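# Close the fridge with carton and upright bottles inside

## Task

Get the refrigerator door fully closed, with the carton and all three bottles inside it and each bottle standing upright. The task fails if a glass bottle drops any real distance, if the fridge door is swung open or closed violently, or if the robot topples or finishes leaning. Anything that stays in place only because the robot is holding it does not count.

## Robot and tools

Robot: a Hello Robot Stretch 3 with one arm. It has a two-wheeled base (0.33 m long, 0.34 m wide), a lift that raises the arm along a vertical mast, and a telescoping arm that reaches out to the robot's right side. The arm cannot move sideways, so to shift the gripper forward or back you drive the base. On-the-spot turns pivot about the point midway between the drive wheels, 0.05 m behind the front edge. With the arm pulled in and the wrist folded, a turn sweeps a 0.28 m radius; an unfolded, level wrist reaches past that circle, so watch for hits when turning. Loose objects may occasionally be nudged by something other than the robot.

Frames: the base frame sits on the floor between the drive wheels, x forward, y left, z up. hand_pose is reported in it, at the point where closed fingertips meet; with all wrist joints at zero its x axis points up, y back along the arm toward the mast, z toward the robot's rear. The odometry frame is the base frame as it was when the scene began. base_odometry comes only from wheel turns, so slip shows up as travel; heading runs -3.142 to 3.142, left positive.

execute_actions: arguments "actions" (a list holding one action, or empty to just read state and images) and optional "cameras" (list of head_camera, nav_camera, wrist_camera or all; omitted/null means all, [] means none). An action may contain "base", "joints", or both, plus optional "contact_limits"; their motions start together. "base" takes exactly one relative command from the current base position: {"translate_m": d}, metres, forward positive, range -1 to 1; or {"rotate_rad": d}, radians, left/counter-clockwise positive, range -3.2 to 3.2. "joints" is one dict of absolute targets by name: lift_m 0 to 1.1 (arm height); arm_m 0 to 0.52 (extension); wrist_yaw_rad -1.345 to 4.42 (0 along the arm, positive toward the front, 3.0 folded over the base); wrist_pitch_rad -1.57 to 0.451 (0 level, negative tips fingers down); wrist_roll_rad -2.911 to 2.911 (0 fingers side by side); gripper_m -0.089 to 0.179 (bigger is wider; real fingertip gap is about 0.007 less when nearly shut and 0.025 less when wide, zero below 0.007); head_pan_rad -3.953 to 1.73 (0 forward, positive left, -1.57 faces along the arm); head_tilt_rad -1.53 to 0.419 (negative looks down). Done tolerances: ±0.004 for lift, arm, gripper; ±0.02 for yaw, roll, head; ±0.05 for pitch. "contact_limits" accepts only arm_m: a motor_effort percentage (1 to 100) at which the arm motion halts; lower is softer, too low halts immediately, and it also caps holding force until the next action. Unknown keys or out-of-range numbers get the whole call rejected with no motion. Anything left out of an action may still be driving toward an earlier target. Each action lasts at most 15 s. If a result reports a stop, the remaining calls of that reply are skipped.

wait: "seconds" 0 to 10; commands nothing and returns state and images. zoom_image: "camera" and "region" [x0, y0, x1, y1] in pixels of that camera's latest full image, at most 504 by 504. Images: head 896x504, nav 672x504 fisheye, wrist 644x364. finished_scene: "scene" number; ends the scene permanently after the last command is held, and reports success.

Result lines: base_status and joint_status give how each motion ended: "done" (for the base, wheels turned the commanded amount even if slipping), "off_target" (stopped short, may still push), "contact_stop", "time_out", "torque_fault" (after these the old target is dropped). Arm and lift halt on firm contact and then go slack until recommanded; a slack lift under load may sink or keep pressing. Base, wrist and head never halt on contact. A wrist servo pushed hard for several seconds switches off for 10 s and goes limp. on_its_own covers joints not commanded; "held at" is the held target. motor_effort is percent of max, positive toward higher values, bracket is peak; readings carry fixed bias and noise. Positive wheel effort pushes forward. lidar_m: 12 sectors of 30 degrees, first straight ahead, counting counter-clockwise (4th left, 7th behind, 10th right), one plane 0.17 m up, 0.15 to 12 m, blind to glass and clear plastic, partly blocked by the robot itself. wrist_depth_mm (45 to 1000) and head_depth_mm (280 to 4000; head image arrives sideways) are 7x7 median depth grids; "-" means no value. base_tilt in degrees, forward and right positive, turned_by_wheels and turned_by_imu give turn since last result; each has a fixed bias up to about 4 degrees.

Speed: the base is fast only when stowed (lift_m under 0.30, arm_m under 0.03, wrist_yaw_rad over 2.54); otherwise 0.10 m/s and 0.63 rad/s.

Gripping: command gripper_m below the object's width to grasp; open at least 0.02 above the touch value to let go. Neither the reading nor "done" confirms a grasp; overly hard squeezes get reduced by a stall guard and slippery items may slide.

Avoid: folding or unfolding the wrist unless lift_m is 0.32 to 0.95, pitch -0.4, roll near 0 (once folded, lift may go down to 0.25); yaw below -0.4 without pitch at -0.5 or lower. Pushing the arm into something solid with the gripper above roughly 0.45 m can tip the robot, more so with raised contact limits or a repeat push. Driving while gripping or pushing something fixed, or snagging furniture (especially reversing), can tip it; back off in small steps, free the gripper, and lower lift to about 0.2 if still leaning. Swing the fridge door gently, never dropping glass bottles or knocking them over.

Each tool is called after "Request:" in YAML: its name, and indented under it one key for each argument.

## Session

Request:
execute_actions:
  actions: []

Scene clock: 0.00 s.
base_odometry: x=+0.000 y=+0.000 heading=+0.000 (m, m, rad; odometry frame)
turned_by_wheels: +0.000 (rad since the last result)
turned_by_imu: +0.000 (rad since the last result)
base_tilt: forward=+1.7 right=-2.1 (deg)
lidar_m: 1.42 1.66 2.86 3.08 1.62 1.63 2.32 1.94 1.25 1.68 1.59 1.42
head_depth_mm: 1299 1290 1302 1301 1302 1303 1312 / 1329 1330 1329 1335 1332 1337 1343 / 1364 1358 1359 1364 1362 1365 1372 / 1417 1415 1419 1422 1421 1425 1431 / 1451 1449 1454 1457 1461 1462 1465 / 1484 1498 1498 1500 1497 1507 1504 / 1535 1540 1541 1544 1544 1547 1552
base_status: not commanded
joint_positions: lift_m=+0.311 arm_m=-0.002 wrist_yaw_rad=+2.862 wrist_pitch_rad=-0.485 wrist_roll_rad=+0.012 gripper_m=+0.037 head_pan_rad=+0.016 head_tilt_rad=-0.016
joint_status: not commanded
motor_effort: left_wheel=+0 right_wheel=+0 lift_m=+20 arm_m=+0 wrist_yaw_rad=-1 wrist_pitch_rad=+8 wrist_roll_rad=+0 gripper_m=+1 head_pan_rad=+0 head_tilt_rad=+1 (%)
hand_pose: x=+0.0382 y=+0.0641 z=+0.3094 quat_wxyz=(+0.264, +0.707, +0.071, +0.652) (m; base frame)
wrist_depth_mm: - - - - - - - / - - - - - - - / - 871 884 881 870 888 881 / 670 699 688 700 700 694 693 / 580 - 597 585 581 575 579 / 495 - - 498 500 492 495 / 452 - - 431 433 431 430
pictures: head_camera (sideways: a quarter turn clockwise sets it upright), nav_camera (sideways: a quarter turn counterclockwise sets it upright), wrist_camera
Images, in order (width x height): head_camera 896x504, nav_camera 672x504, wrist_camera 644x364.

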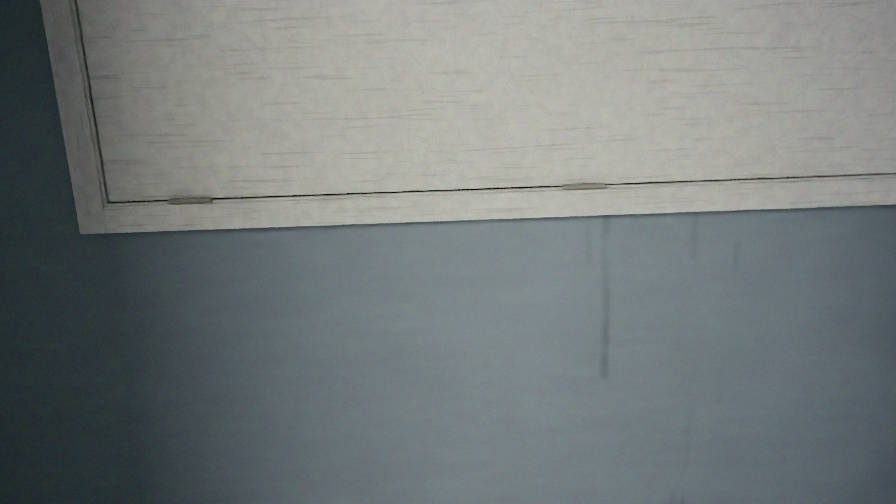

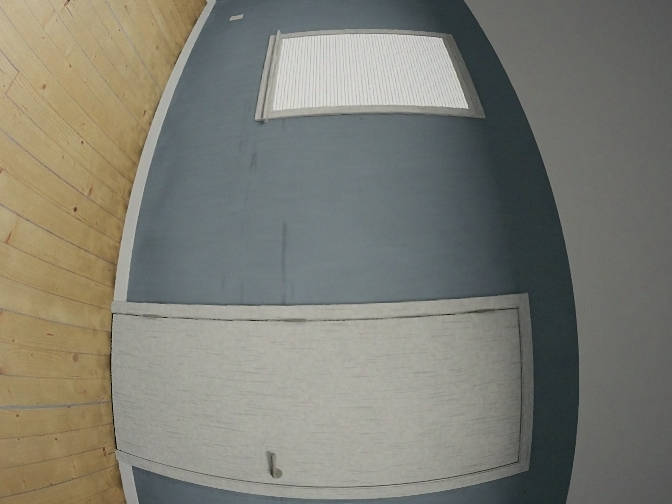

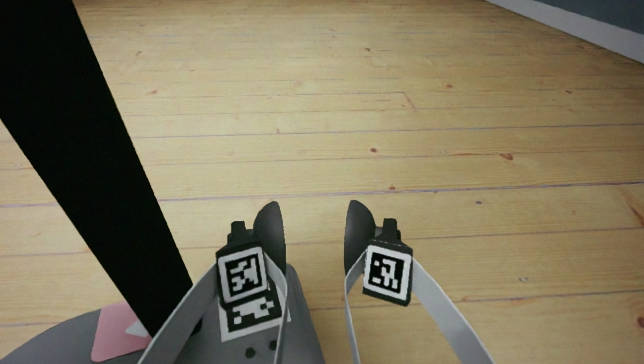

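Request:
execute_actions:
  actions:
    - {"joints":{"head_pan_rad":-2.2,"head_tilt_rad":-0.5}}
  cameras: ["nav_camera"]

Request:
execute_actions:
  actions:
    - {"joints":{"head_pan_rad":1.7,"head_tilt_rad":-0.5}}
  cameras: ["nav_camera"]

Scene clock: 5.57 s.
base_odometry: x=+0.000 y=+0.000 heading=+0.000 (m, m, rad; odometry frame)
turned_by_wheels: +0.000 (rad since the last result)
turned_by_imu: +0.000 (rad since the last result)
base_tilt: forward=+1.8 right=-1.9 (deg)
lidar_m: 1.42 1.66 2.86 3.08 1.63 1.63 2.32 1.95 1.25 1.67 1.59 1.42
head_depth_mm: 1775 1941 2149 2382 2005 1580 1303 / 1685 1831 2038 2256 2017 1582 1310 / 1611 1751 1918 2121 2018 1584 1309 / 1535 1671 1821 2010 2019 1585 1313 / 1479 1586 1669 1898 1972 1586 1313 / 1417 1518 1255 1394 1863 1567 1315 / 1364 1466 1261 1714 1849 1594 1316
base_status: not commanded
joint_positions: lift_m=+0.311 arm_m=-0.002 wrist_yaw_rad=+2.862 wrist_pitch_rad=-0.485 wrist_roll_rad=+0.012 gripper_m=+0.037 head_pan_rad=-2.193 head_tilt_rad=-0.494
joint_status: all done
motor_effort: left_wheel=+0(0) right_wheel=+0(0) lift_m=+20(20) arm_m=+0(0) wrist_yaw_rad=-1(0) wrist_pitch_rad=+7(7) wrist_roll_rad=+0(0) gripper_m=+1(0) head_pan_rad=-3(31) head_tilt_rad=-2(22) (%)
hand_pose: x=+0.0382 y=+0.0641 z=+0.3094 quat_wxyz=(+0.264, +0.707, +0.071, +0.652) (m; base frame)
wrist_depth_mm: - - - - - - - / - - - - - - - / - 867 879 888 891 880 888 / 664 693 703 706 685 687 693 / 573 - 596 576 590 581 580 / 493 - - 497 498 493 501 / 455 - - 427 431 433 433
pictures: nav_camera (sideways: a quarter turn counterclockwise sets it upright)
Images, in order (width x height): nav_camera 672x504.

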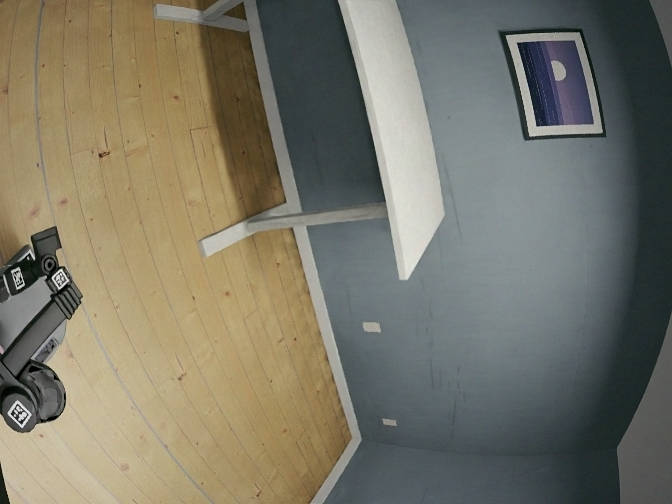

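Scene clock: 7.93 s.
base_odometry: x=+0.000 y=+0.000 heading=+0.000 (m, m, rad; odometry frame)
turned_by_wheels: +0.000 (rad since the last result)
turned_by_imu: +0.000 (rad since the last result)
base_tilt: forward=+1.9 right=-2.0 (deg)
lidar_m: 1.42 1.66 2.87 3.08 1.62 1.63 2.33 1.95 1.25 1.67 1.60 1.42
head_depth_mm: 2499 2692 2908 2779 2010 1576 1300 / 2574 2802 3008 2781 2020 1586 1304 / 2657 2843 3127 2798 2021 1591 1310 / 2728 2967 3256 2769 2034 1594 1307 / 2827 3084 3382 2831 2042 1595 1311 / 2933 3191 3514 2825 2042 1592 1313 / 3050 3306 3559 2916 2127 - -
base_status: not commanded
joint_positions: lift_m=+0.311 arm_m=-0.002 wrist_yaw_rad=+2.862 wrist_pitch_rad=-0.485 wrist_roll_rad=+0.012 gripper_m=+0.037 head_pan_rad=+1.693 head_tilt_rad=-0.494
joint_status: all done
motor_effort: left_wheel=+0(0) right_wheel=+1(1) lift_m=+20(20) arm_m=+0(0) wrist_yaw_rad=+0(1) wrist_pitch_rad=+7(7) wrist_roll_rad=+0(0) gripper_m=+0(0) head_pan_rad=+3(32) head_tilt_rad=-3(2) (%)
hand_pose: x=+0.0382 y=+0.0641 z=+0.3094 quat_wxyz=(+0.264, +0.707, +0.071, +0.652) (m; base frame)
wrist_depth_mm: - - - - - - - / - - - - - - - / - 873 865 853 890 877 887 / 668 701 696 698 701 694 695 / 578 - 599 587 588 584 581 / 486 - - 493 499 490 497 / 449 - - 429 433 436 427
pictures: nav_camera (sideways: a quarter turn counterclockwise sets it upright)
Images, in order (width x height): nav_camera 672x504.

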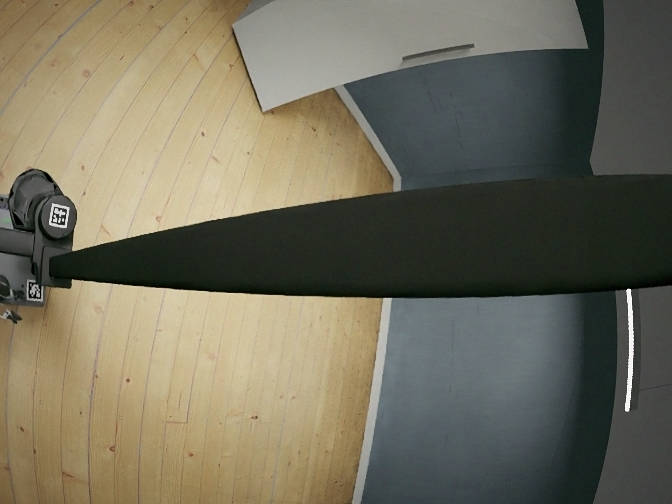

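Request:
execute_actions:
  actions:
    - {"base":{"rotate_rad":3.1},"joints":{"head_pan_rad":-0.6,"head_tilt_rad":-0.45,"lift_m":0.28}}
  cameras: ["nav_camera","head_camera"]

Scene clock: 14.80 s.
base_odometry: x=+0.000 y=+0.000 heading=+3.100 (m, m, rad; odometry frame)
turned_by_wheels: +3.100 (rad since the last result)
turned_by_imu: +3.023 (rad since the last result)
base_tilt: forward=+1.8 right=-2.0 (deg)
lidar_m: 2.32 2.02 1.25 1.67 1.74 1.42 1.42 1.60 2.56 3.07 2.82 1.62
head_depth_mm: 2561 2804 3085 2973 2093 1634 1332 / 2424 2627 2868 2963 2097 1637 1333 / 1358 1483 1622 1776 1944 1643 1340 / 1368 1472 1603 1764 1930 1634 1340 / 1391 1499 1634 1795 1945 1650 1341 / 1410 1530 1690 2021 2054 1659 1345 / 1786 2004 2190 2349 2157 1657 1351
base_status: done
joint_positions: lift_m=+0.281 arm_m=-0.002 wrist_yaw_rad=+2.862 wrist_pitch_rad=-0.485 wrist_roll_rad=+0.012 gripper_m=+0.037 head_pan_rad=-0.593 head_tilt_rad=-0.458
joint_status: all done
motor_effort: left_wheel=-1(7) right_wheel=+1(8) lift_m=+12(18) arm_m=+0(0) wrist_yaw_rad=-1(0) wrist_pitch_rad=+8(8) wrist_roll_rad=+0(0) gripper_m=-1(0) head_pan_rad=-3(33) head_tilt_rad=+3(8) (%)
hand_pose: x=+0.0382 y=+0.0640 z=+0.2783 quat_wxyz=(+0.265, +0.707, +0.071, +0.652) (m; base frame)
wrist_depth_mm: - - - - - - - / - - - - - - - / - 830 807 817 821 818 821 / 610 650 641 652 642 644 651 / 536 - 552 535 545 536 530 / 459 - - 462 461 462 456 / - - - 403 398 401 402
pictures: head_camera (sideways: a quarter turn clockwise sets it upright), nav_camera (sideways: a quarter turn counterclockwise sets it upright)
Images, in order (width x height): head_camera 896x504, nav_camera 672x504.

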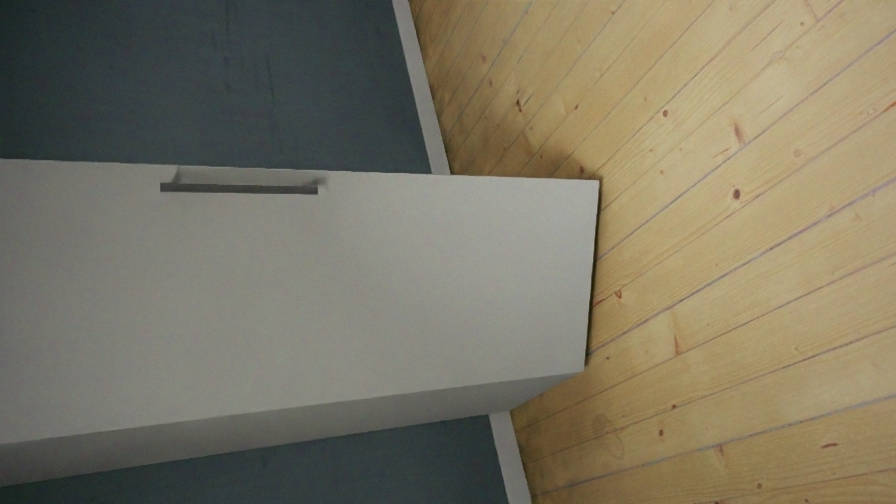

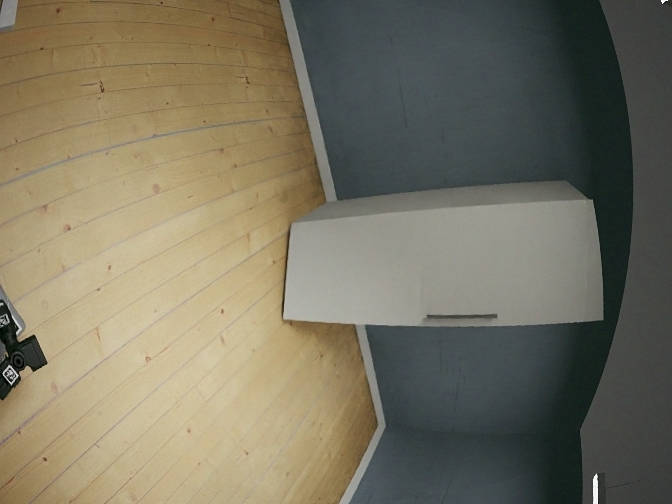

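Request:
execute_actions:
  actions:
    - {"base":{"rotate_rad":-0.66}}
  cameras: []

Request:
execute_actions:
  actions:
    - {"base":{"translate_m":0.67}}
  cameras: []

Request:
execute_actions:
  actions:
    - {"base":{"rotate_rad":1.52},"joints":{"head_pan_rad":-1.57,"head_tilt_rad":-0.6}}
  cameras: []

Request:
execute_actions:
  actions:
    - {"joints":{"lift_m":0.88}}
  cameras: []

Request:
execute_actions:
  actions:
    - {"joints":{"wrist_yaw_rad":0,"gripper_m":0.12}}
  cameras: []

Request:
execute_actions:
  actions:
    - {"joints":{"wrist_pitch_rad":0,"arm_m":0.3}}

Scene clock: 29.87 s.
base_odometry: x=+0.000 y=+0.000 heading=+2.440 (m, m, rad; odometry frame)
turned_by_wheels: -0.660 (rad since the last result)
turned_by_imu: -0.644 (rad since the last result)
base_tilt: forward=+1.7 right=-2.1 (deg)
lidar_m: 1.62 2.09 2.24 1.71 1.25 1.59 1.45 1.42 1.52 2.17 3.08 3.13
head_depth_mm: 2545 2702 2920 2980 2111 1628 1330 / 2639 2826 3077 2988 2113 1633 1333 / 2738 2972 3223 3003 2118 1640 1333 / 2911 3097 3345 2968 2129 1639 1343 / 3039 3302 3609 3039 2130 1650 1346 / 3142 3349 3553 3007 2136 1659 1344 / 2827 2925 3098 3029 2154 1652 1352
base_status: done
joint_positions: lift_m=+0.281 arm_m=-0.002 wrist_yaw_rad=+2.862 wrist_pitch_rad=-0.485 wrist_roll_rad=+0.012 gripper_m=+0.037 head_pan_rad=-0.593 head_tilt_rad=-0.458
joint_status: not commanded
motor_effort: left_wheel=+1(9) right_wheel=-2(5) lift_m=+12(12) arm_m=+0(0) wrist_yaw_rad=+0(1) wrist_pitch_rad=+8(8) wrist_roll_rad=+0(0) gripper_m=+0(0) head_pan_rad=-3(3) head_tilt_rad=+3(3) (%)
hand_pose: x=+0.0382 y=+0.0640 z=+0.2783 quat_wxyz=(+0.265, +0.707, +0.071, +0.652) (m; base frame)
wrist_depth_mm: - - - - - - - / - - - - - - - / - 815 812 800 835 819 829 / 620 639 645 643 652 651 653 / 534 - 560 532 545 540 535 / 468 - - 459 455 459 463 / - - - 402 399 400 400
pictures: none
No camera images: the call's "cameras" was empty. Leave "cameras" out to get every camera's image.

Scene clock: 33.80 s.
base_odometry: x=-0.512 y=+0.432 heading=+2.440 (m, m, rad; odometry frame)
turned_by_wheels: +0.000 (rad since the last result)
turned_by_imu: -0.002 (rad since the last result)
base_tilt: forward=+1.8 right=-2.1 (deg)
lidar_m: 0.96 1.05 1.82 2.02 1.58 2.08 2.06 2.00 2.14 2.85 2.78 2.33
head_depth_mm: 2285 2452 2618 2773 2108 1631 1336 / 2381 2546 2767 2887 2094 1636 1335 / 2506 2669 2892 2977 2110 1647 1344 / 2604 2815 3055 3032 2129 1642 1340 / 2683 2883 3081 3009 2135 1646 1343 / 2389 2539 2646 2712 2140 1651 1349 / 2102 2201 2297 2396 2162 1656 1253
base_status: done
joint_positions: lift_m=+0.280 arm_m=-0.002 wrist_yaw_rad=+2.862 wrist_pitch_rad=-0.486 wrist_roll_rad=+0.012 gripper_m=+0.037 head_pan_rad=-0.593 head_tilt_rad=-0.457
joint_status: not commanded
motor_effort: left_wheel=+2(10) right_wheel=-1(5) lift_m=+12(13) arm_m=+0(0) wrist_yaw_rad=+0(0) wrist_pitch_rad=+8(8) wrist_roll_rad=+0(0) gripper_m=+0(0) head_pan_rad=-3(3) head_tilt_rad=+3(3) (%)
hand_pose: x=+0.0382 y=+0.0640 z=+0.2783 quat_wxyz=(+0.265, +0.707, +0.071, +0.652) (m; base frame)
wrist_depth_mm: - - - - - - - / - - - - - - - / - 813 809 802 819 812 808 / 612 651 633 638 639 644 648 / 530 - 557 537 551 538 533 / 457 - - 461 455 460 458 / - - - 397 402 401 396
pictures: none
No camera images: the call's "cameras" was empty. Leave "cameras" out to get every camera's image.

Scene clock: 36.03 s.
base_odometry: x=-0.512 y=+0.432 heading=-2.323 (m, m, rad; odometry frame)
turned_by_wheels: +1.520 (rad since the last result)
turned_by_imu: +1.479 (rad since the last result)
base_tilt: forward=+1.8 right=-2.0 (deg)
lidar_m: 2.06 1.58 1.58 2.09 2.04 2.10 2.85 2.79 2.49 0.96 1.02 1.79
head_depth_mm: 2142 2429 2771 2337 1791 1452 1234 / 1986 2235 2505 2351 1798 1466 1231 / 1833 2051 2310 2245 1738 1464 1230 / 778 857 964 1094 1256 1407 1232 / 787 870 969 1095 1259 1408 1238 / 794 873 972 1103 1268 1414 1241 / 795 879 978 1102 1269 1418 1238
base_status: done
joint_positions: lift_m=+0.280 arm_m=-0.002 wrist_yaw_rad=+2.862 wrist_pitch_rad=-0.486 wrist_roll_rad=+0.012 gripper_m=+0.037 head_pan_rad=-1.563 head_tilt_rad=-0.593
joint_status: all done
motor_effort: left_wheel=-1(7) right_wheel=+1(8) lift_m=+12(12) arm_m=+0(1) wrist_yaw_rad=+0(1) wrist_pitch_rad=+8(8) wrist_roll_rad=+0(0) gripper_m=+1(0) head_pan_rad=-3(32) head_tilt_rad=-2(13) (%)
hand_pose: x=+0.0382 y=+0.0640 z=+0.2783 quat_wxyz=(+0.265, +0.707, +0.071, +0.652) (m; base frame)
wrist_depth_mm: - - - - - - - / - - - - - - - / - 799 798 817 814 818 818 / 610 639 665 654 647 656 649 / 532 - 552 526 545 541 538 / 466 - - 455 459 458 459 / - - - 401 398 402 396
pictures: none
No camera images: the call's "cameras" was empty. Leave "cameras" out to get every camera's image.

Scene clock: 42.33 s.
base_odometry: x=-0.512 y=+0.432 heading=-2.323 (m, m, rad; odometry frame)
turned_by_wheels: +0.000 (rad since the last result)
turned_by_imu: +0.000 (rad since the last result)
base_tilt: forward=+1.7 right=-2.1 (deg)
lidar_m: 2.04 1.58 1.59 2.10 2.04 2.10 2.85 2.78 2.48 0.96 1.02 1.78
head_depth_mm: 2142 2420 2798 2326 1791 1499 - / 1988 2231 2504 2356 1784 1501 - / 1835 2061 2311 2247 1749 1465 - / 779 859 968 1092 1256 1411 - / 790 871 972 1098 1262 1420 - / 793 875 976 1100 1268 1414 1260 / 796 876 978 1105 1275 1419 1241
base_status: not commanded
joint_positions: lift_m=+0.879 arm_m=-0.002 wrist_yaw_rad=+2.862 wrist_pitch_rad=-0.486 wrist_roll_rad=+0.012 gripper_m=+0.037 head_pan_rad=-1.563 head_tilt_rad=-0.593
joint_status: all done
motor_effort: left_wheel=-1(1) right_wheel=+1(1) lift_m=+27(30) arm_m=+0(0) wrist_yaw_rad=+0(2) wrist_pitch_rad=+8(8) wrist_roll_rad=+0(0) gripper_m=+2(0) head_pan_rad=-3(3) head_tilt_rad=-4(3) (%)
hand_pose: x=+0.0382 y=+0.0639 z=+0.8773 quat_wxyz=(+0.265, +0.707, +0.071, +0.652) (m; base frame)
wrist_depth_mm: - - - - - - - / - - - - - - - / - - - - - - - / - - - - - - - / - - - - - - - / - - - - - - - / - - - - 988 - -
pictures: none
No camera images: the call's "cameras" was empty. Leave "cameras" out to get every camera's image.

Scene clock: 44.77 s.
base_odometry: x=-0.512 y=+0.432 heading=-2.323 (m, m, rad; odometry frame)
turned_by_wheels: +0.000 (rad since the last result)
turned_by_imu: +0.000 (rad since the last result)
base_tilt: forward=+1.7 right=-2.0 (deg)
lidar_m: 2.05 1.58 1.58 2.09 2.05 2.10 2.86 2.78 2.48 0.96 1.02 1.78
head_depth_mm: 2149 2433 2792 2325 1793 1499 - / 1980 2213 2521 2336 1797 1533 - / 1830 2055 2299 2240 1743 1520 - / 779 857 968 1095 1251 1372 - / 791 873 970 1098 1257 1389 1237 / 793 874 973 1098 1265 1418 1240 / 793 879 978 1108 1271 1424 1241
base_status: not commanded
joint_positions: lift_m=+0.879 arm_m=-0.002 wrist_yaw_rad=+0.004 wrist_pitch_rad=-0.486 wrist_roll_rad=+0.012 gripper_m=+0.120 head_pan_rad=-1.563 head_tilt_rad=-0.593
joint_status: all done
motor_effort: left_wheel=-1(1) right_wheel=+1(1) lift_m=+27(27) arm_m=+0(1) wrist_yaw_rad=-3(3) wrist_pitch_rad=+8(8) wrist_roll_rad=+0(0) gripper_m=+1(84) head_pan_rad=-2(3) head_tilt_rad=-3(2) (%)
hand_pose: x=-0.0207 y=-0.3584 z=+0.8773 quat_wxyz=(+0.683, +0.171, -0.690, -0.170) (m; base frame)
wrist_depth_mm: - 680 675 668 - - - / - 742 723 737 - - - / - 861 827 841 - - - / - - 955 932 - - - / - - - - - - - / - - - - - - - / - - 984 - 998 - -
pictures: none
No camera images: the call's "cameras" was empty. Leave "cameras" out to get every camera's image.

Scene clock: 48.20 s.
base_odometry: x=-0.512 y=+0.432 heading=-2.323 (m, m, rad; odometry frame)
turned_by_wheels: +0.000 (rad since the last result)
turned_by_imu: +0.000 (rad since the last result)
base_tilt: forward=+1.7 right=-2.0 (deg)
lidar_m: 2.05 1.58 1.58 2.09 2.05 2.10 2.85 2.78 2.49 0.96 1.02 1.79
head_depth_mm: 2148 2427 2776 2462 - - 1206 / 1993 2215 2484 - 1738 1453 1233 / 1826 2052 2261 - 1738 1459 1235 / 778 859 949 - 1260 1403 1233 / 790 868 970 1100 1256 1418 1237 / 793 874 975 1101 1266 1419 1237 / 794 877 978 1103 1266 1427 1240
base_status: not commanded
joint_positions: lift_m=+0.879 arm_m=+0.300 wrist_yaw_rad=+0.002 wrist_pitch_rad=-0.021 wrist_roll_rad=+0.012 gripper_m=+0.120 head_pan_rad=-1.563 head_tilt_rad=-0.593
joint_status: all done
motor_effort: left_wheel=-1(1) right_wheel=+2(1) lift_m=+27(28) arm_m=+3(6) wrist_yaw_rad=-3(4) wrist_pitch_rad=+11(11) wrist_roll_rad=+0(0) gripper_m=+0(2) head_pan_rad=-3(3) head_tilt_rad=-3(3) (%)
hand_pose: x=-0.0209 y=-0.7003 z=+0.9887 quat_wxyz=(+0.703, +0.009, -0.711, -0.007) (m; base frame)
wrist_depth_mm: 400 395 387 380 - - - / 418 409 406 398 - - - / 430 419 420 408 - - - / 440 436 432 425 - - - / 461 459 442 443 - - - / 487 - 467 461 - - - / 501 501 485 476 - - -
pictures: head_camera (sideways: a quarter turn clockwise sets it upright), nav_camera (sideways: a quarter turn counterclockwise sets it upright), wrist_camera
Images, in order (width x height): head_camera 896x504, nav_camera 672x504, wrist_camera 644x364.

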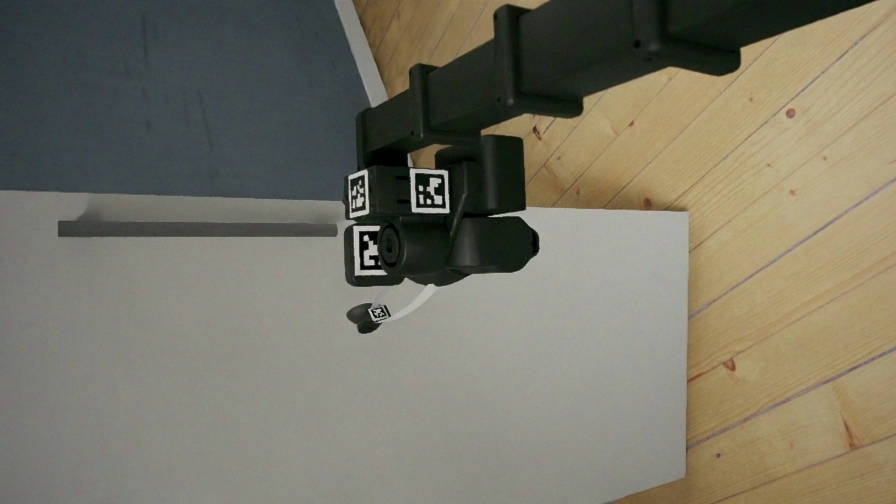

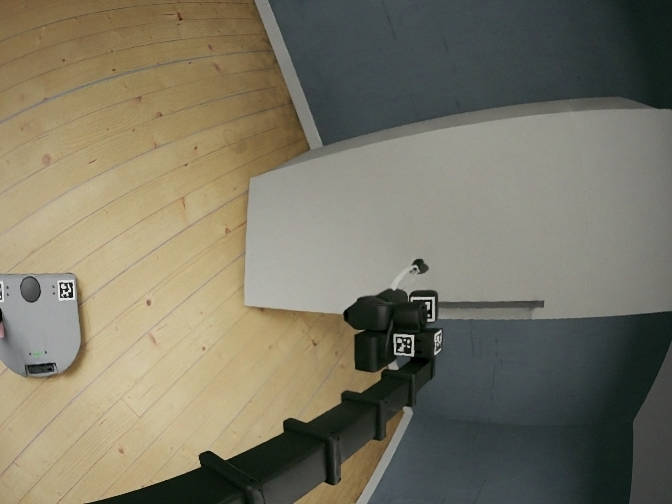

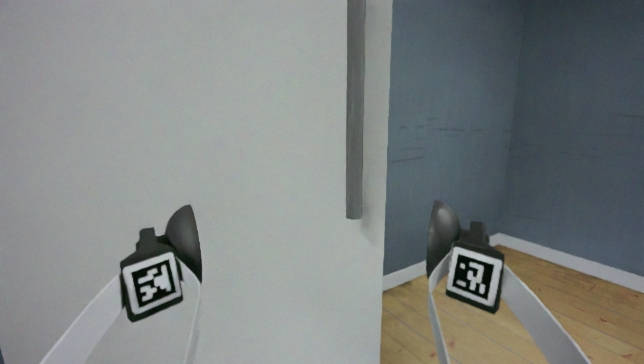

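Request:
execute_actions:
  actions:
    - {"base":{"translate_m":-0.45},"joints":{"arm_m":0.0,"head_pan_rad":-1.2,"head_tilt_rad":-0.6,"lift_m":0.3}}

Scene clock: 60.93 s.
base_odometry: x=-0.204 y=+0.761 heading=-2.323 (m, m, rad; odometry frame)
turned_by_wheels: +0.000 (rad since the last result)
turned_by_imu: +0.001 (rad since the last result)
base_tilt: forward=+1.8 right=-1.9 (deg)
lidar_m: 2.45 1.92 2.35 1.85 1.82 1.86 2.49 2.40 2.47 2.04 1.01 2.03
head_depth_mm: 1799 1997 2253 2336 1786 1460 1229 / 1757 1939 2174 2341 1800 1464 1233 / 1718 1887 2119 2274 1805 1453 1233 / 875 961 1082 1221 1405 1466 1234 / 840 930 1055 1203 1407 1470 1239 / 890 988 1115 1281 1493 1475 1237 / 924 1036 1180 1360 1646 1471 1240
base_status: done
joint_positions: lift_m=+0.301 arm_m=+0.000 wrist_yaw_rad=+0.002 wrist_pitch_rad=-0.021 wrist_roll_rad=+0.012 gripper_m=+0.120 head_pan_rad=-1.207 head_tilt_rad=-0.593
joint_status: all done
motor_effort: left_wheel=-1(5) right_wheel=+2(4) lift_m=+12(26) arm_m=-3(2) wrist_yaw_rad=-1(2) wrist_pitch_rad=+11(11) wrist_roll_rad=+0(0) gripper_m=+0(1) head_pan_rad=+2(23) head_tilt_rad=-2(4) (%)
hand_pose: x=-0.0209 y=-0.4010 z=+0.4098 quat_wxyz=(+0.703, +0.008, -0.711, -0.007) (m; base frame)
wrist_depth_mm: 662 656 - - - - - / 686 686 - - - - - / 708 692 - - - - - / 741 722 - - - - - / 766 759 - - - - - / 808 - 901 908 910 978 889 / 706 696 685 697 691 682 676
pictures: head_camera (sideways: a quarter turn clockwise sets it upright), nav_camera (sideways: a quarter turn counterclockwise sets it upright), wrist_camera
Images, in order (width x height): head_camera 896x504, nav_camera 672x504, wrist_camera 644x364.

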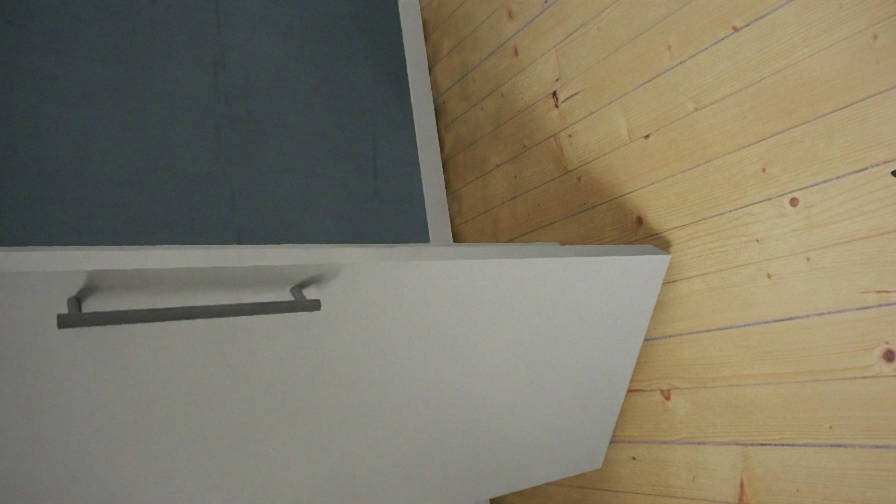

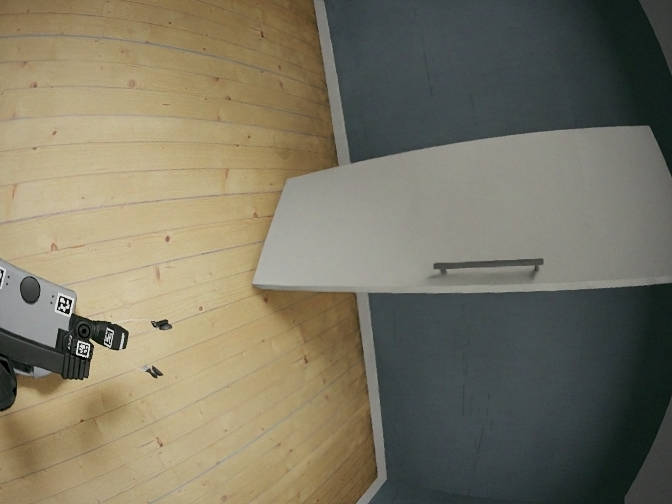

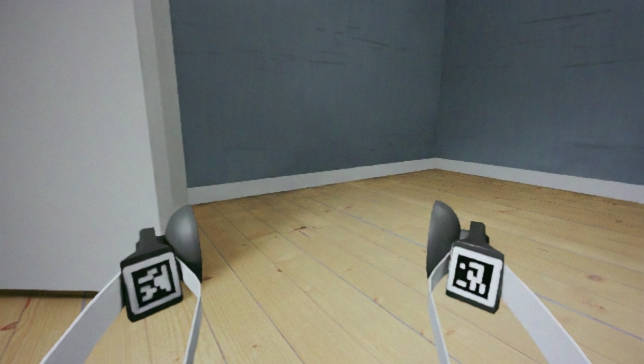

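Request:
execute_actions:
  actions:
    - {"base":{"rotate_rad":-1.82},"joints":{"gripper_m":0.0}}
  cameras: []

Request:
execute_actions:
  actions:
    - {"base":{"translate_m":0.39}}
  cameras: []

Request:
execute_actions:
  actions:
    - {"base":{"rotate_rad":2.27},"joints":{"head_pan_rad":-1.5,"head_tilt_rad":-0.7}}

Scene clock: 76.50 s.
base_odometry: x=-0.204 y=+0.761 heading=+2.140 (m, m, rad; odometry frame)
turned_by_wheels: -1.820 (rad since the last result)
turned_by_imu: -1.783 (rad since the last result)
base_tilt: forward=+1.7 right=-2.1 (deg)
lidar_m: 2.25 1.01 1.14 2.29 2.36 1.92 2.05 1.80 1.81 2.10 2.40 2.40
head_depth_mm: 2155 2294 2455 2329 1792 1465 1229 / 2408 2606 2826 2342 1796 1459 1227 / 2394 2622 2864 2339 1793 1467 1228 / 2263 2478 2788 2349 1806 1466 1235 / 2147 2373 2603 2377 1811 1466 1235 / 2064 2258 2492 2388 1806 1464 1241 / 1962 2142 2348 2378 1824 1468 1240
base_status: done
joint_positions: lift_m=+0.301 arm_m=+0.000 wrist_yaw_rad=+0.002 wrist_pitch_rad=-0.021 wrist_roll_rad=+0.012 gripper_m=+0.000 head_pan_rad=-1.207 head_tilt_rad=-0.593
joint_status: all done
motor_effort: left_wheel=+1(6) right_wheel=-1(4) lift_m=+11(12) arm_m=-3(3) wrist_yaw_rad=-2(3) wrist_pitch_rad=+11(11) wrist_roll_rad=+0(0) gripper_m=-1(83) head_pan_rad=+2(2) head_tilt_rad=-2(3) (%)
hand_pose: x=-0.0209 y=-0.4010 z=+0.4098 quat_wxyz=(+0.703, +0.008, -0.711, -0.007) (m; base frame)
wrist_depth_mm: - - - - - - - / - - - - - - - / - - - - - - - / - - - - - - - / - - - - - - - / 918 910 913 804 896 901 888 / 701 688 695 679 690 674 682
pictures: none
No camera images: the call's "cameras" was empty. Leave "cameras" out to get every camera's image.

Scene clock: 81.63 s.
base_odometry: x=-0.414 y=+1.089 heading=+2.140 (m, m, rad; odometry frame)
turned_by_wheels: +0.000 (rad since the last result)
turned_by_imu: -0.001 (rad since the last result)
base_tilt: forward=+1.7 right=-2.1 (deg)
lidar_m: 1.92 1.12 0.72 1.96 2.62 2.23 2.38 2.08 2.08 2.43 2.13 2.13
head_depth_mm: 2343 2554 2783 2338 1786 1463 1232 / 2224 2463 2772 2335 1805 1462 1230 / 2102 2326 2594 2355 1806 1463 1231 / 1993 2202 2445 2361 1801 1464 1234 / 1913 2094 2318 2359 1806 1474 1235 / 1834 1993 2194 2300 1824 1473 1233 / 1755 1890 2087 2218 1823 1473 1238
base_status: done
joint_positions: lift_m=+0.301 arm_m=+0.000 wrist_yaw_rad=+0.002 wrist_pitch_rad=-0.021 wrist_roll_rad=+0.012 gripper_m=+0.000 head_pan_rad=-1.207 head_tilt_rad=-0.593
joint_status: not commanded
motor_effort: left_wheel=+1(6) right_wheel=-1(2) lift_m=+12(12) arm_m=-3(3) wrist_yaw_rad=-2(1) wrist_pitch_rad=+11(11) wrist_roll_rad=+0(0) gripper_m=-3(2) head_pan_rad=+2(2) head_tilt_rad=-3(3) (%)
hand_pose: x=-0.0209 y=-0.4010 z=+0.4098 quat_wxyz=(+0.703, +0.008, -0.711, -0.007) (m; base frame)
wrist_depth_mm: - - - - - - - / - - - - - - - / - - - - - - - / - - - - - - - / - - - - - - - / 897 898 924 808 891 886 884 / 691 697 688 680 690 682 677
pictures: none
No camera images: the call's "cameras" was empty. Leave "cameras" out to get every camera's image.

Scene clock: 86.17 s.
base_odometry: x=-0.414 y=+1.089 heading=-1.873 (m, m, rad; odometry frame)
turned_by_wheels: +2.270 (rad since the last result)
turned_by_imu: +2.223 (rad since the last result)
base_tilt: forward=+1.8 right=-2.0 (deg)
lidar_m: 2.63 2.23 2.18 2.08 2.12 2.26 2.13 2.16 1.79 0.72 0.77 2.20
head_depth_mm: 1456 1619 1848 2015 1637 1364 1174 / 1434 1615 1829 1995 1639 1367 1177 / 1431 1596 1824 1989 1638 1375 1179 / 1373 1535 1734 1909 1593 1373 1178 / 916 989 784 892 1064 1285 1179 / 586 657 744 923 1147 1342 1182 / 607 715 847 1031 1324 1383 1184
base_status: done
joint_positions: lift_m=+0.301 arm_m=+0.000 wrist_yaw_rad=+0.002 wrist_pitch_rad=-0.021 wrist_roll_rad=+0.012 gripper_m=+0.000 head_pan_rad=-1.493 head_tilt_rad=-0.691
joint_status: all done
motor_effort: left_wheel=-1(5) right_wheel=+2(5) lift_m=+12(12) arm_m=-3(3) wrist_yaw_rad=-1(2) wrist_pitch_rad=+11(11) wrist_roll_rad=+0(0) gripper_m=-2(2) head_pan_rad=-3(20) head_tilt_rad=-3(12) (%)
hand_pose: x=-0.0209 y=-0.4010 z=+0.4098 quat_wxyz=(+0.703, +0.008, -0.711, -0.007) (m; base frame)
wrist_depth_mm: 579 470 794 - - - - / 620 489 482 - - - - / 671 519 494 - - - - / 718 543 511 - - - - / 771 576 517 - - - - / 805 618 526 806 888 881 884 / 694 648 573 679 678 685 685
pictures: head_camera (sideways: a quarter turn clockwise sets it upright), nav_camera (sideways: a quarter turn counterclockwise sets it upright), wrist_camera
Images, in order (width x height): head_camera 896x504, nav_camera 672x504, wrist_camera 644x364.

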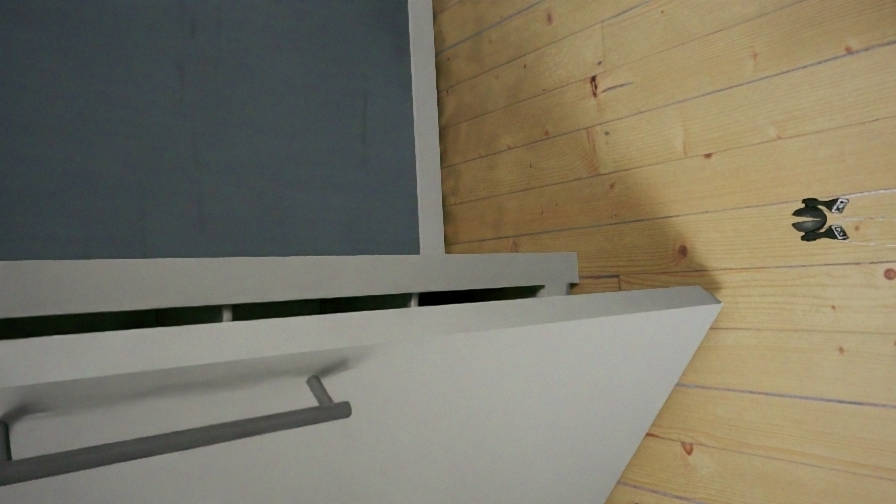

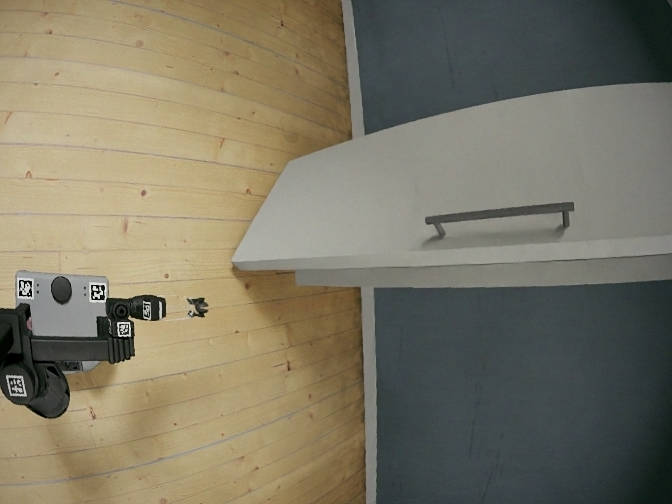

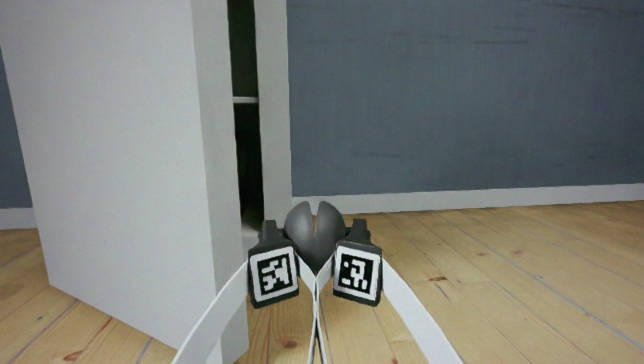

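Request:
execute_actions:
  actions:
    - {"joints":{"arm_m":0.33}}
  cameras: []

Request:
execute_actions:
  actions:
    - {"base":{"translate_m":0.2}}
  cameras: ["nav_camera","head_camera"]

Scene clock: 94.03 s.
base_odometry: x=-0.414 y=+1.089 heading=-1.873 (m, m, rad; odometry frame)
turned_by_wheels: +0.000 (rad since the last result)
turned_by_imu: +0.000 (rad since the last result)
base_tilt: forward=+1.7 right=-2.0 (deg)
lidar_m: 2.63 2.23 2.18 2.08 2.12 2.26 2.13 2.16 1.79 0.72 0.77 2.20
head_depth_mm: 1452 1621 1851 2009 1642 1358 1179 / 1434 1614 1832 1989 1633 1369 1178 / 1429 1604 1816 1979 1641 1435 1177 / 1379 1537 1742 1907 1592 1371 1179 / 915 986 784 890 1067 1289 1178 / 585 657 744 921 1148 1346 1182 / 607 714 846 1033 1317 1370 1183
base_status: not commanded
joint_positions: lift_m=+0.301 arm_m=+0.330 wrist_yaw_rad=+0.002 wrist_pitch_rad=-0.021 wrist_roll_rad=+0.012 gripper_m=+0.000 head_pan_rad=-1.493 head_tilt_rad=-0.691
joint_status: all done
motor_effort: left_wheel=-1(1) right_wheel=+1(1) lift_m=+12(12) arm_m=+3(3) wrist_yaw_rad=-1(1) wrist_pitch_rad=+11(11) wrist_roll_rad=+0(0) gripper_m=-3(3) head_pan_rad=-3(3) head_tilt_rad=-3(2) (%)
hand_pose: x=-0.0210 y=-0.7303 z=+0.4098 quat_wxyz=(+0.703, +0.008, -0.711, -0.007) (m; base frame)
wrist_depth_mm: 159 873 511 - - - - / 162 877 527 - - - - / 163 906 545 - - - - / 166 568 601 - - - - / 168 602 644 - - - - / 170 610 621 804 899 913 874 / 173 590 627 669 681 686 673
pictures: none
No camera images: the call's "cameras" was empty. Leave "cameras" out to get every camera's image.

Scene clock: 97.67 s.
base_odometry: x=-0.474 y=+0.899 heading=-1.874 (m, m, rad; odometry frame)
turned_by_wheels: +0.000 (rad since the last result)
turned_by_imu: -0.068 (rad since the last result)
base_tilt: forward=+1.9 right=-2.0 (deg)
lidar_m: 2.44 2.05 2.28 2.10 2.11 2.54 2.31 2.33 1.82 0.70 0.85 2.06
head_depth_mm: 1472 1660 1895 2050 1641 1366 1174 / 1446 1630 1853 2024 1654 1369 1180 / 1394 1551 1804 1981 1643 1432 1180 / 582 648 733 870 1038 1282 1181 / 607 684 794 933 1129 1322 1179 / 648 736 854 1014 1253 1375 1183 / 686 784 921 1111 1447 1379 1182
base_status: done
joint_positions: lift_m=+0.301 arm_m=+0.330 wrist_yaw_rad=-0.106 wrist_pitch_rad=-0.021 wrist_roll_rad=+0.011 gripper_m=+0.000 head_pan_rad=-1.493 head_tilt_rad=-0.692
joint_status: not commanded
on_its_own: wrist_yaw_rad is held at -0.085, not at your +0.000, by its stall guard, which is not easing now; wrist_yaw_rad is at rest, and its effort (+16) is outside its rest range (-12 to +12)
motor_effort: left_wheel=-6(20) right_wheel=+8(24) lift_m=+12(12) arm_m=+3(3) wrist_yaw_rad=+16(54) wrist_pitch_rad=+11(11) wrist_roll_rad=+0(0) gripper_m=-4(7) head_pan_rad=-3(3) head_tilt_rad=-3(3) (%)
hand_pose: x=-0.0484 y=-0.7290 z=+0.4098 quat_wxyz=(+0.702, -0.030, -0.710, -0.045) (m; base frame)
wrist_depth_mm: 131 120 126 - - - - / 137 125 128 - - - - / 144 131 130 - - - - / 151 136 132 - - - - / 159 143 134 - - - - / 168 151 137 786 914 897 868 / 178 157 150 659 706 679 659
pictures: head_camera (sideways: a quarter turn clockwise sets it upright), nav_camera (sideways: a quarter turn counterclockwise sets it upright)
Images, in order (width x height): head_camera 896x504, nav_camera 672x504.

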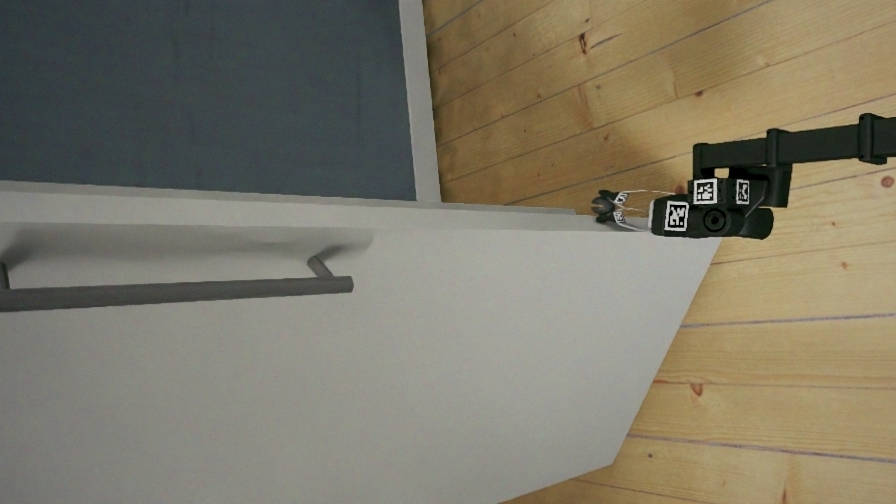

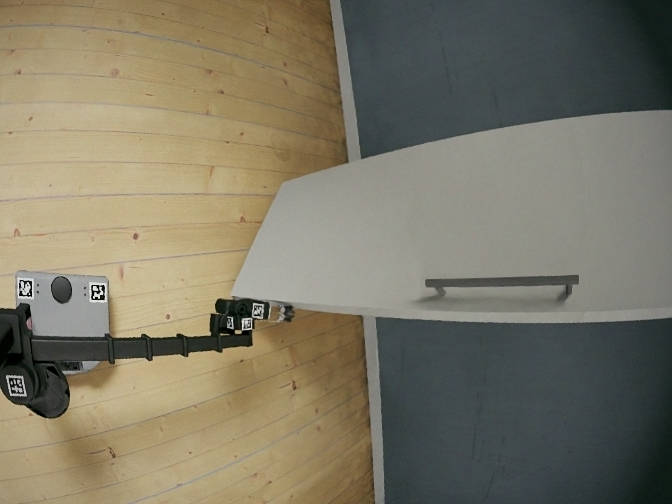

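Request:
execute_actions:
  actions:
    - {"base":{"translate_m":-0.1},"joints":{"wrist_yaw_rad":0.0}}
  cameras: []

Request:
execute_actions:
  actions:
    - {"joints":{"wrist_yaw_rad":0.5,"arm_m":0.42}}

Scene clock: 107.27 s.
base_odometry: x=-0.444 y=+0.994 heading=-1.874 (m, m, rad; odometry frame)
turned_by_wheels: +0.000 (rad since the last result)
turned_by_imu: +0.001 (rad since the last result)
base_tilt: forward=+1.8 right=-2.0 (deg)
lidar_m: 2.54 2.14 2.26 2.08 2.10 2.43 2.22 2.23 1.83 0.71 0.78 2.08
head_depth_mm: 1488 1675 1911 2048 1636 1374 1177 / 1462 1642 1884 2047 1641 1364 1176 / 1449 1621 1837 1994 1645 1445 1177 / 968 1086 1246 1443 1555 1336 1181 / 592 660 746 869 1045 1286 1179 / 575 659 783 940 1162 1347 1184 / 634 729 853 1029 1301 1378 1181
base_status: done
joint_positions: lift_m=+0.301 arm_m=+0.330 wrist_yaw_rad=-0.003 wrist_pitch_rad=-0.021 wrist_roll_rad=+0.011 gripper_m=+0.000 head_pan_rad=-1.493 head_tilt_rad=-0.692
joint_status: all done
motor_effort: left_wheel=+1(16) right_wheel=+0(14) lift_m=+12(12) arm_m=+3(2) wrist_yaw_rad=+3(39) wrist_pitch_rad=+11(11) wrist_roll_rad=+0(0) gripper_m=-2(4) head_pan_rad=-3(3) head_tilt_rad=-3(3) (%)
hand_pose: x=-0.0223 y=-0.7304 z=+0.4098 quat_wxyz=(+0.703, +0.006, -0.711, -0.009) (m; base frame)
wrist_depth_mm: 135 161 508 - - - - / 136 163 527 - - - - / 138 165 871 - - - - / 139 168 584 - - - - / 141 170 669 - - - - / 143 172 623 799 864 872 883 / 143 174 625 675 691 684 681
pictures: none
No camera images: the call's "cameras" was empty. Leave "cameras" out to get every camera's image.

Scene clock: 109.17 s.
base_odometry: x=-0.444 y=+0.994 heading=-1.875 (m, m, rad; odometry frame)
turned_by_wheels: -0.001 (rad since the last result)
turned_by_imu: -0.062 (rad since the last result)
base_tilt: forward=+1.9 right=-2.1 (deg)
lidar_m: 2.55 2.15 2.33 2.08 2.08 2.48 2.21 2.21 1.90 0.77 0.81 2.00
head_depth_mm: 1536 1740 1981 2033 1645 1366 1171 / 1504 1699 1936 2042 1641 1364 1186 / 1474 1653 1877 2050 1646 1307 1172 / 1444 1612 1831 1992 1663 1336 1181 / 904 740 837 953 1129 1313 1179 / 615 695 820 967 1171 1348 1183 / 652 741 857 1018 1249 1379 1180
base_status: not commanded
joint_positions: lift_m=+0.301 arm_m=+0.420 wrist_yaw_rad=+0.446 wrist_pitch_rad=-0.020 wrist_roll_rad=+0.011 gripper_m=+0.000 head_pan_rad=-1.493 head_tilt_rad=-0.693
joint_status: wrist_yaw_rad off_target (ended at +0.446, target +0.500); the others done
on_its_own: left_wheel is at rest, and its effort (-19) is outside its rest range (-18 to +18); right_wheel is at rest, and its effort (+24) is outside its rest range (-18 to +18); wrist_yaw_rad is at rest, and its effort (+40) is outside its rest range (-12 to +12)
motor_effort: left_wheel=-19(24) right_wheel=+24(25) lift_m=+12(12) arm_m=+4(10) wrist_yaw_rad=+40(52) wrist_pitch_rad=+10(12) wrist_roll_rad=+0(0) gripper_m=-7(7) head_pan_rad=-3(3) head_tilt_rad=-3(3) (%)
hand_pose: x=+0.0888 y=-0.7953 z=+0.4099 quat_wxyz=(+0.688, +0.164, -0.692, +0.148) (m; base frame)
wrist_depth_mm: 225 147 131 446 925 911 849 / 256 157 135 447 948 914 895 / 294 168 138 464 989 938 919 / 354 180 142 485 - 985 947 / 412 194 148 - - - 958 / 458 212 150 525 895 873 863 / 559 230 166 371 620 688 676
pictures: head_camera (sideways: a quarter turn clockwise sets it upright), nav_camera (sideways: a quarter turn counterclockwise sets it upright), wrist_camera
Images, in order (width x height): head_camera 896x504, nav_camera 672x504, wrist_camera 644x364.

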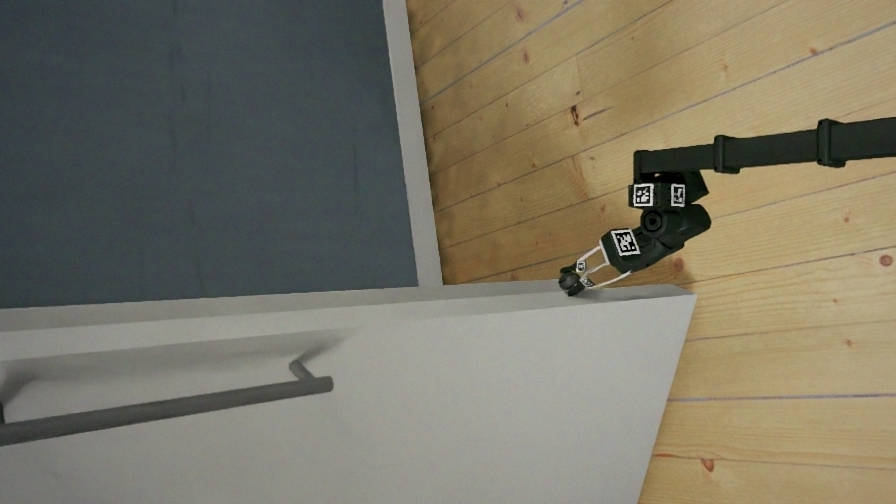

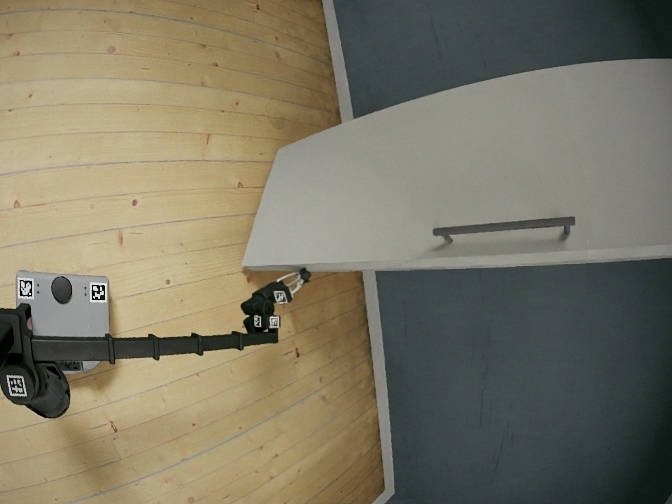

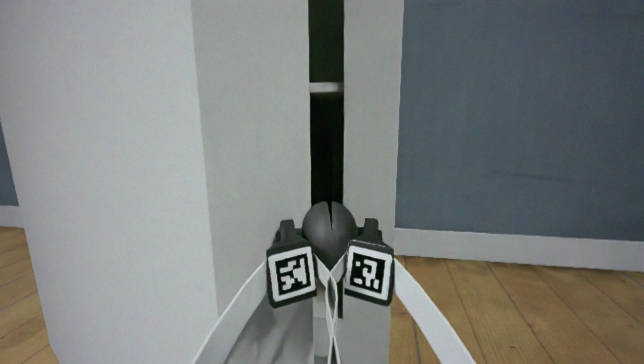

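Request:
execute_actions:
  actions:
    - {"joints":{"wrist_yaw_rad":0.36}}
  cameras: []

Request:
execute_actions:
  actions:
    - {"joints":{"arm_m":0.5},"contact_limits":{"arm_m":22}}
  cameras: ["head_camera","wrist_camera"]

Scene clock: 113.73 s.
base_odometry: x=-0.444 y=+0.994 heading=-1.874 (m, m, rad; odometry frame)
turned_by_wheels: +0.001 (rad since the last result)
turned_by_imu: +0.002 (rad since the last result)
base_tilt: forward=+1.8 right=-2.0 (deg)
lidar_m: 2.55 2.15 2.33 2.08 2.08 2.49 2.20 2.21 1.89 0.79 0.84 2.00
head_depth_mm: 1533 1725 1984 2044 1644 1367 1172 / 1504 1686 1929 2043 1636 1372 1176 / 1467 1642 1886 2030 1643 1310 1175 / 1438 1616 1831 1981 1647 1335 1178 / 681 751 844 976 1152 1336 1179 / 634 718 845 989 1199 1364 1181 / 671 760 877 1036 1264 1370 1185
base_status: not commanded
joint_positions: lift_m=+0.301 arm_m=+0.420 wrist_yaw_rad=+0.364 wrist_pitch_rad=-0.020 wrist_roll_rad=+0.011 gripper_m=+0.000 head_pan_rad=-1.493 head_tilt_rad=-0.693
joint_status: all done
motor_effort: left_wheel=+0(7) right_wheel=+0(10) lift_m=+12(11) arm_m=+3(3) wrist_yaw_rad=-2(12) wrist_pitch_rad=+10(10) wrist_roll_rad=+0(0) gripper_m=-2(4) head_pan_rad=-3(2) head_tilt_rad=-3(3) (%)
hand_pose: x=+0.0695 y=-0.8037 z=+0.4101 quat_wxyz=(+0.693, +0.136, -0.698, +0.120) (m; base frame)
wrist_depth_mm: 202 155 143 441 946 897 869 / 215 162 147 447 976 966 923 / 233 172 150 461 999 972 946 / 252 182 155 479 - - 965 / 285 194 159 - - - - / 314 206 166 526 878 892 886 / 351 224 177 544 682 673 676
pictures: none
No camera images: the call's "cameras" was empty. Leave "cameras" out to get every camera's image.

Scene clock: 115.53 s.
base_odometry: x=-0.444 y=+0.994 heading=-1.874 (m, m, rad; odometry frame)
turned_by_wheels: +0.000 (rad since the last result)
turned_by_imu: +0.000 (rad since the last result)
base_tilt: forward=+1.6 right=-2.0 (deg)
lidar_m: 2.55 2.15 2.33 2.08 2.09 2.49 2.21 2.21 1.89 0.99 1.00 2.00
head_depth_mm: 1532 1730 1980 2038 1635 1362 1174 / 1497 1684 1934 2040 1639 1370 1177 / 1467 1658 1874 2046 1678 1369 1177 / 1440 1609 1832 1988 1642 1377 1179 / 810 895 1034 1196 1419 1369 1181 / 807 904 1025 1179 1407 1370 1179 / 802 894 1016 1169 1387 1378 1181
base_status: not commanded
joint_positions: lift_m=+0.301 arm_m=+0.500 wrist_yaw_rad=+0.362 wrist_pitch_rad=-0.020 wrist_roll_rad=+0.011 gripper_m=+0.000 head_pan_rad=-1.493 head_tilt_rad=-0.693
joint_status: all done
motor_effort: left_wheel=+0(0) right_wheel=+0(0) lift_m=+12(12) arm_m=+3(4) wrist_yaw_rad=-2(3) wrist_pitch_rad=+10(10) wrist_roll_rad=+0(0) gripper_m=-2(3) head_pan_rad=-3(3) head_tilt_rad=-3(3) (%)
contact_limits: arm_m 22 (drawing in: default 20, maximum 33; extending or still: default 28, maximum 45)
hand_pose: x=+0.0692 y=-0.8838 z=+0.4101 quat_wxyz=(+0.693, +0.135, -0.698, +0.120) (m; base frame)
wrist_depth_mm: 289 270 253 241 877 860 823 / 302 280 261 249 890 872 834 / 315 293 274 257 910 918 861 / 333 305 282 268 979 926 923 / 347 321 296 - 990 940 917 / 363 337 312 290 887 879 878 / 383 352 316 302 674 683 668
pictures: head_camera (sideways: a quarter turn clockwise sets it upright), wrist_camera
Images, in order (width x height): head_camera 896x504, wrist_camera 644x364.

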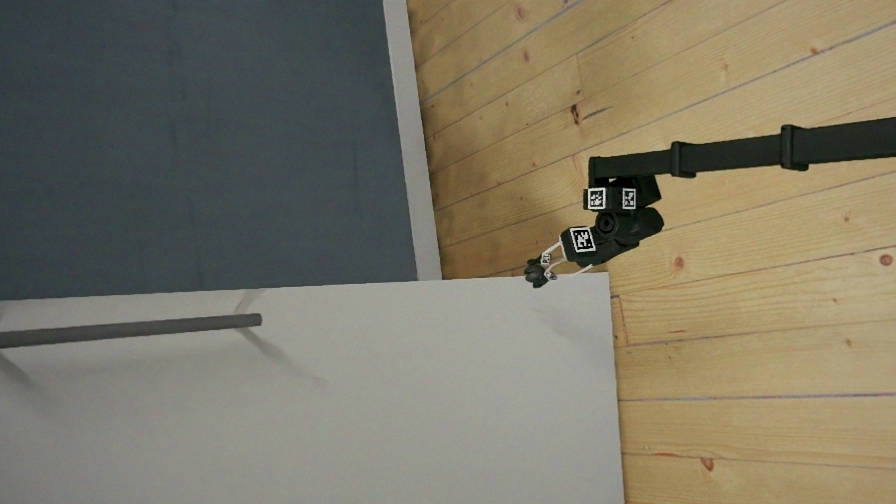

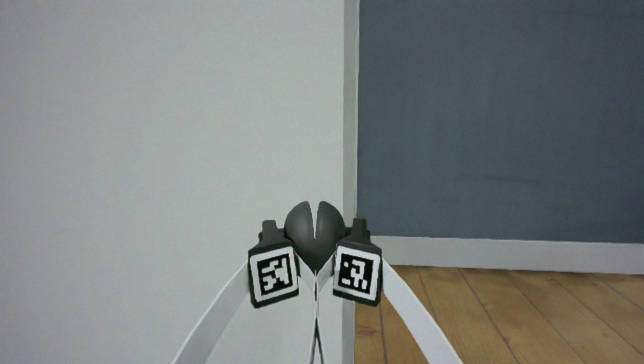

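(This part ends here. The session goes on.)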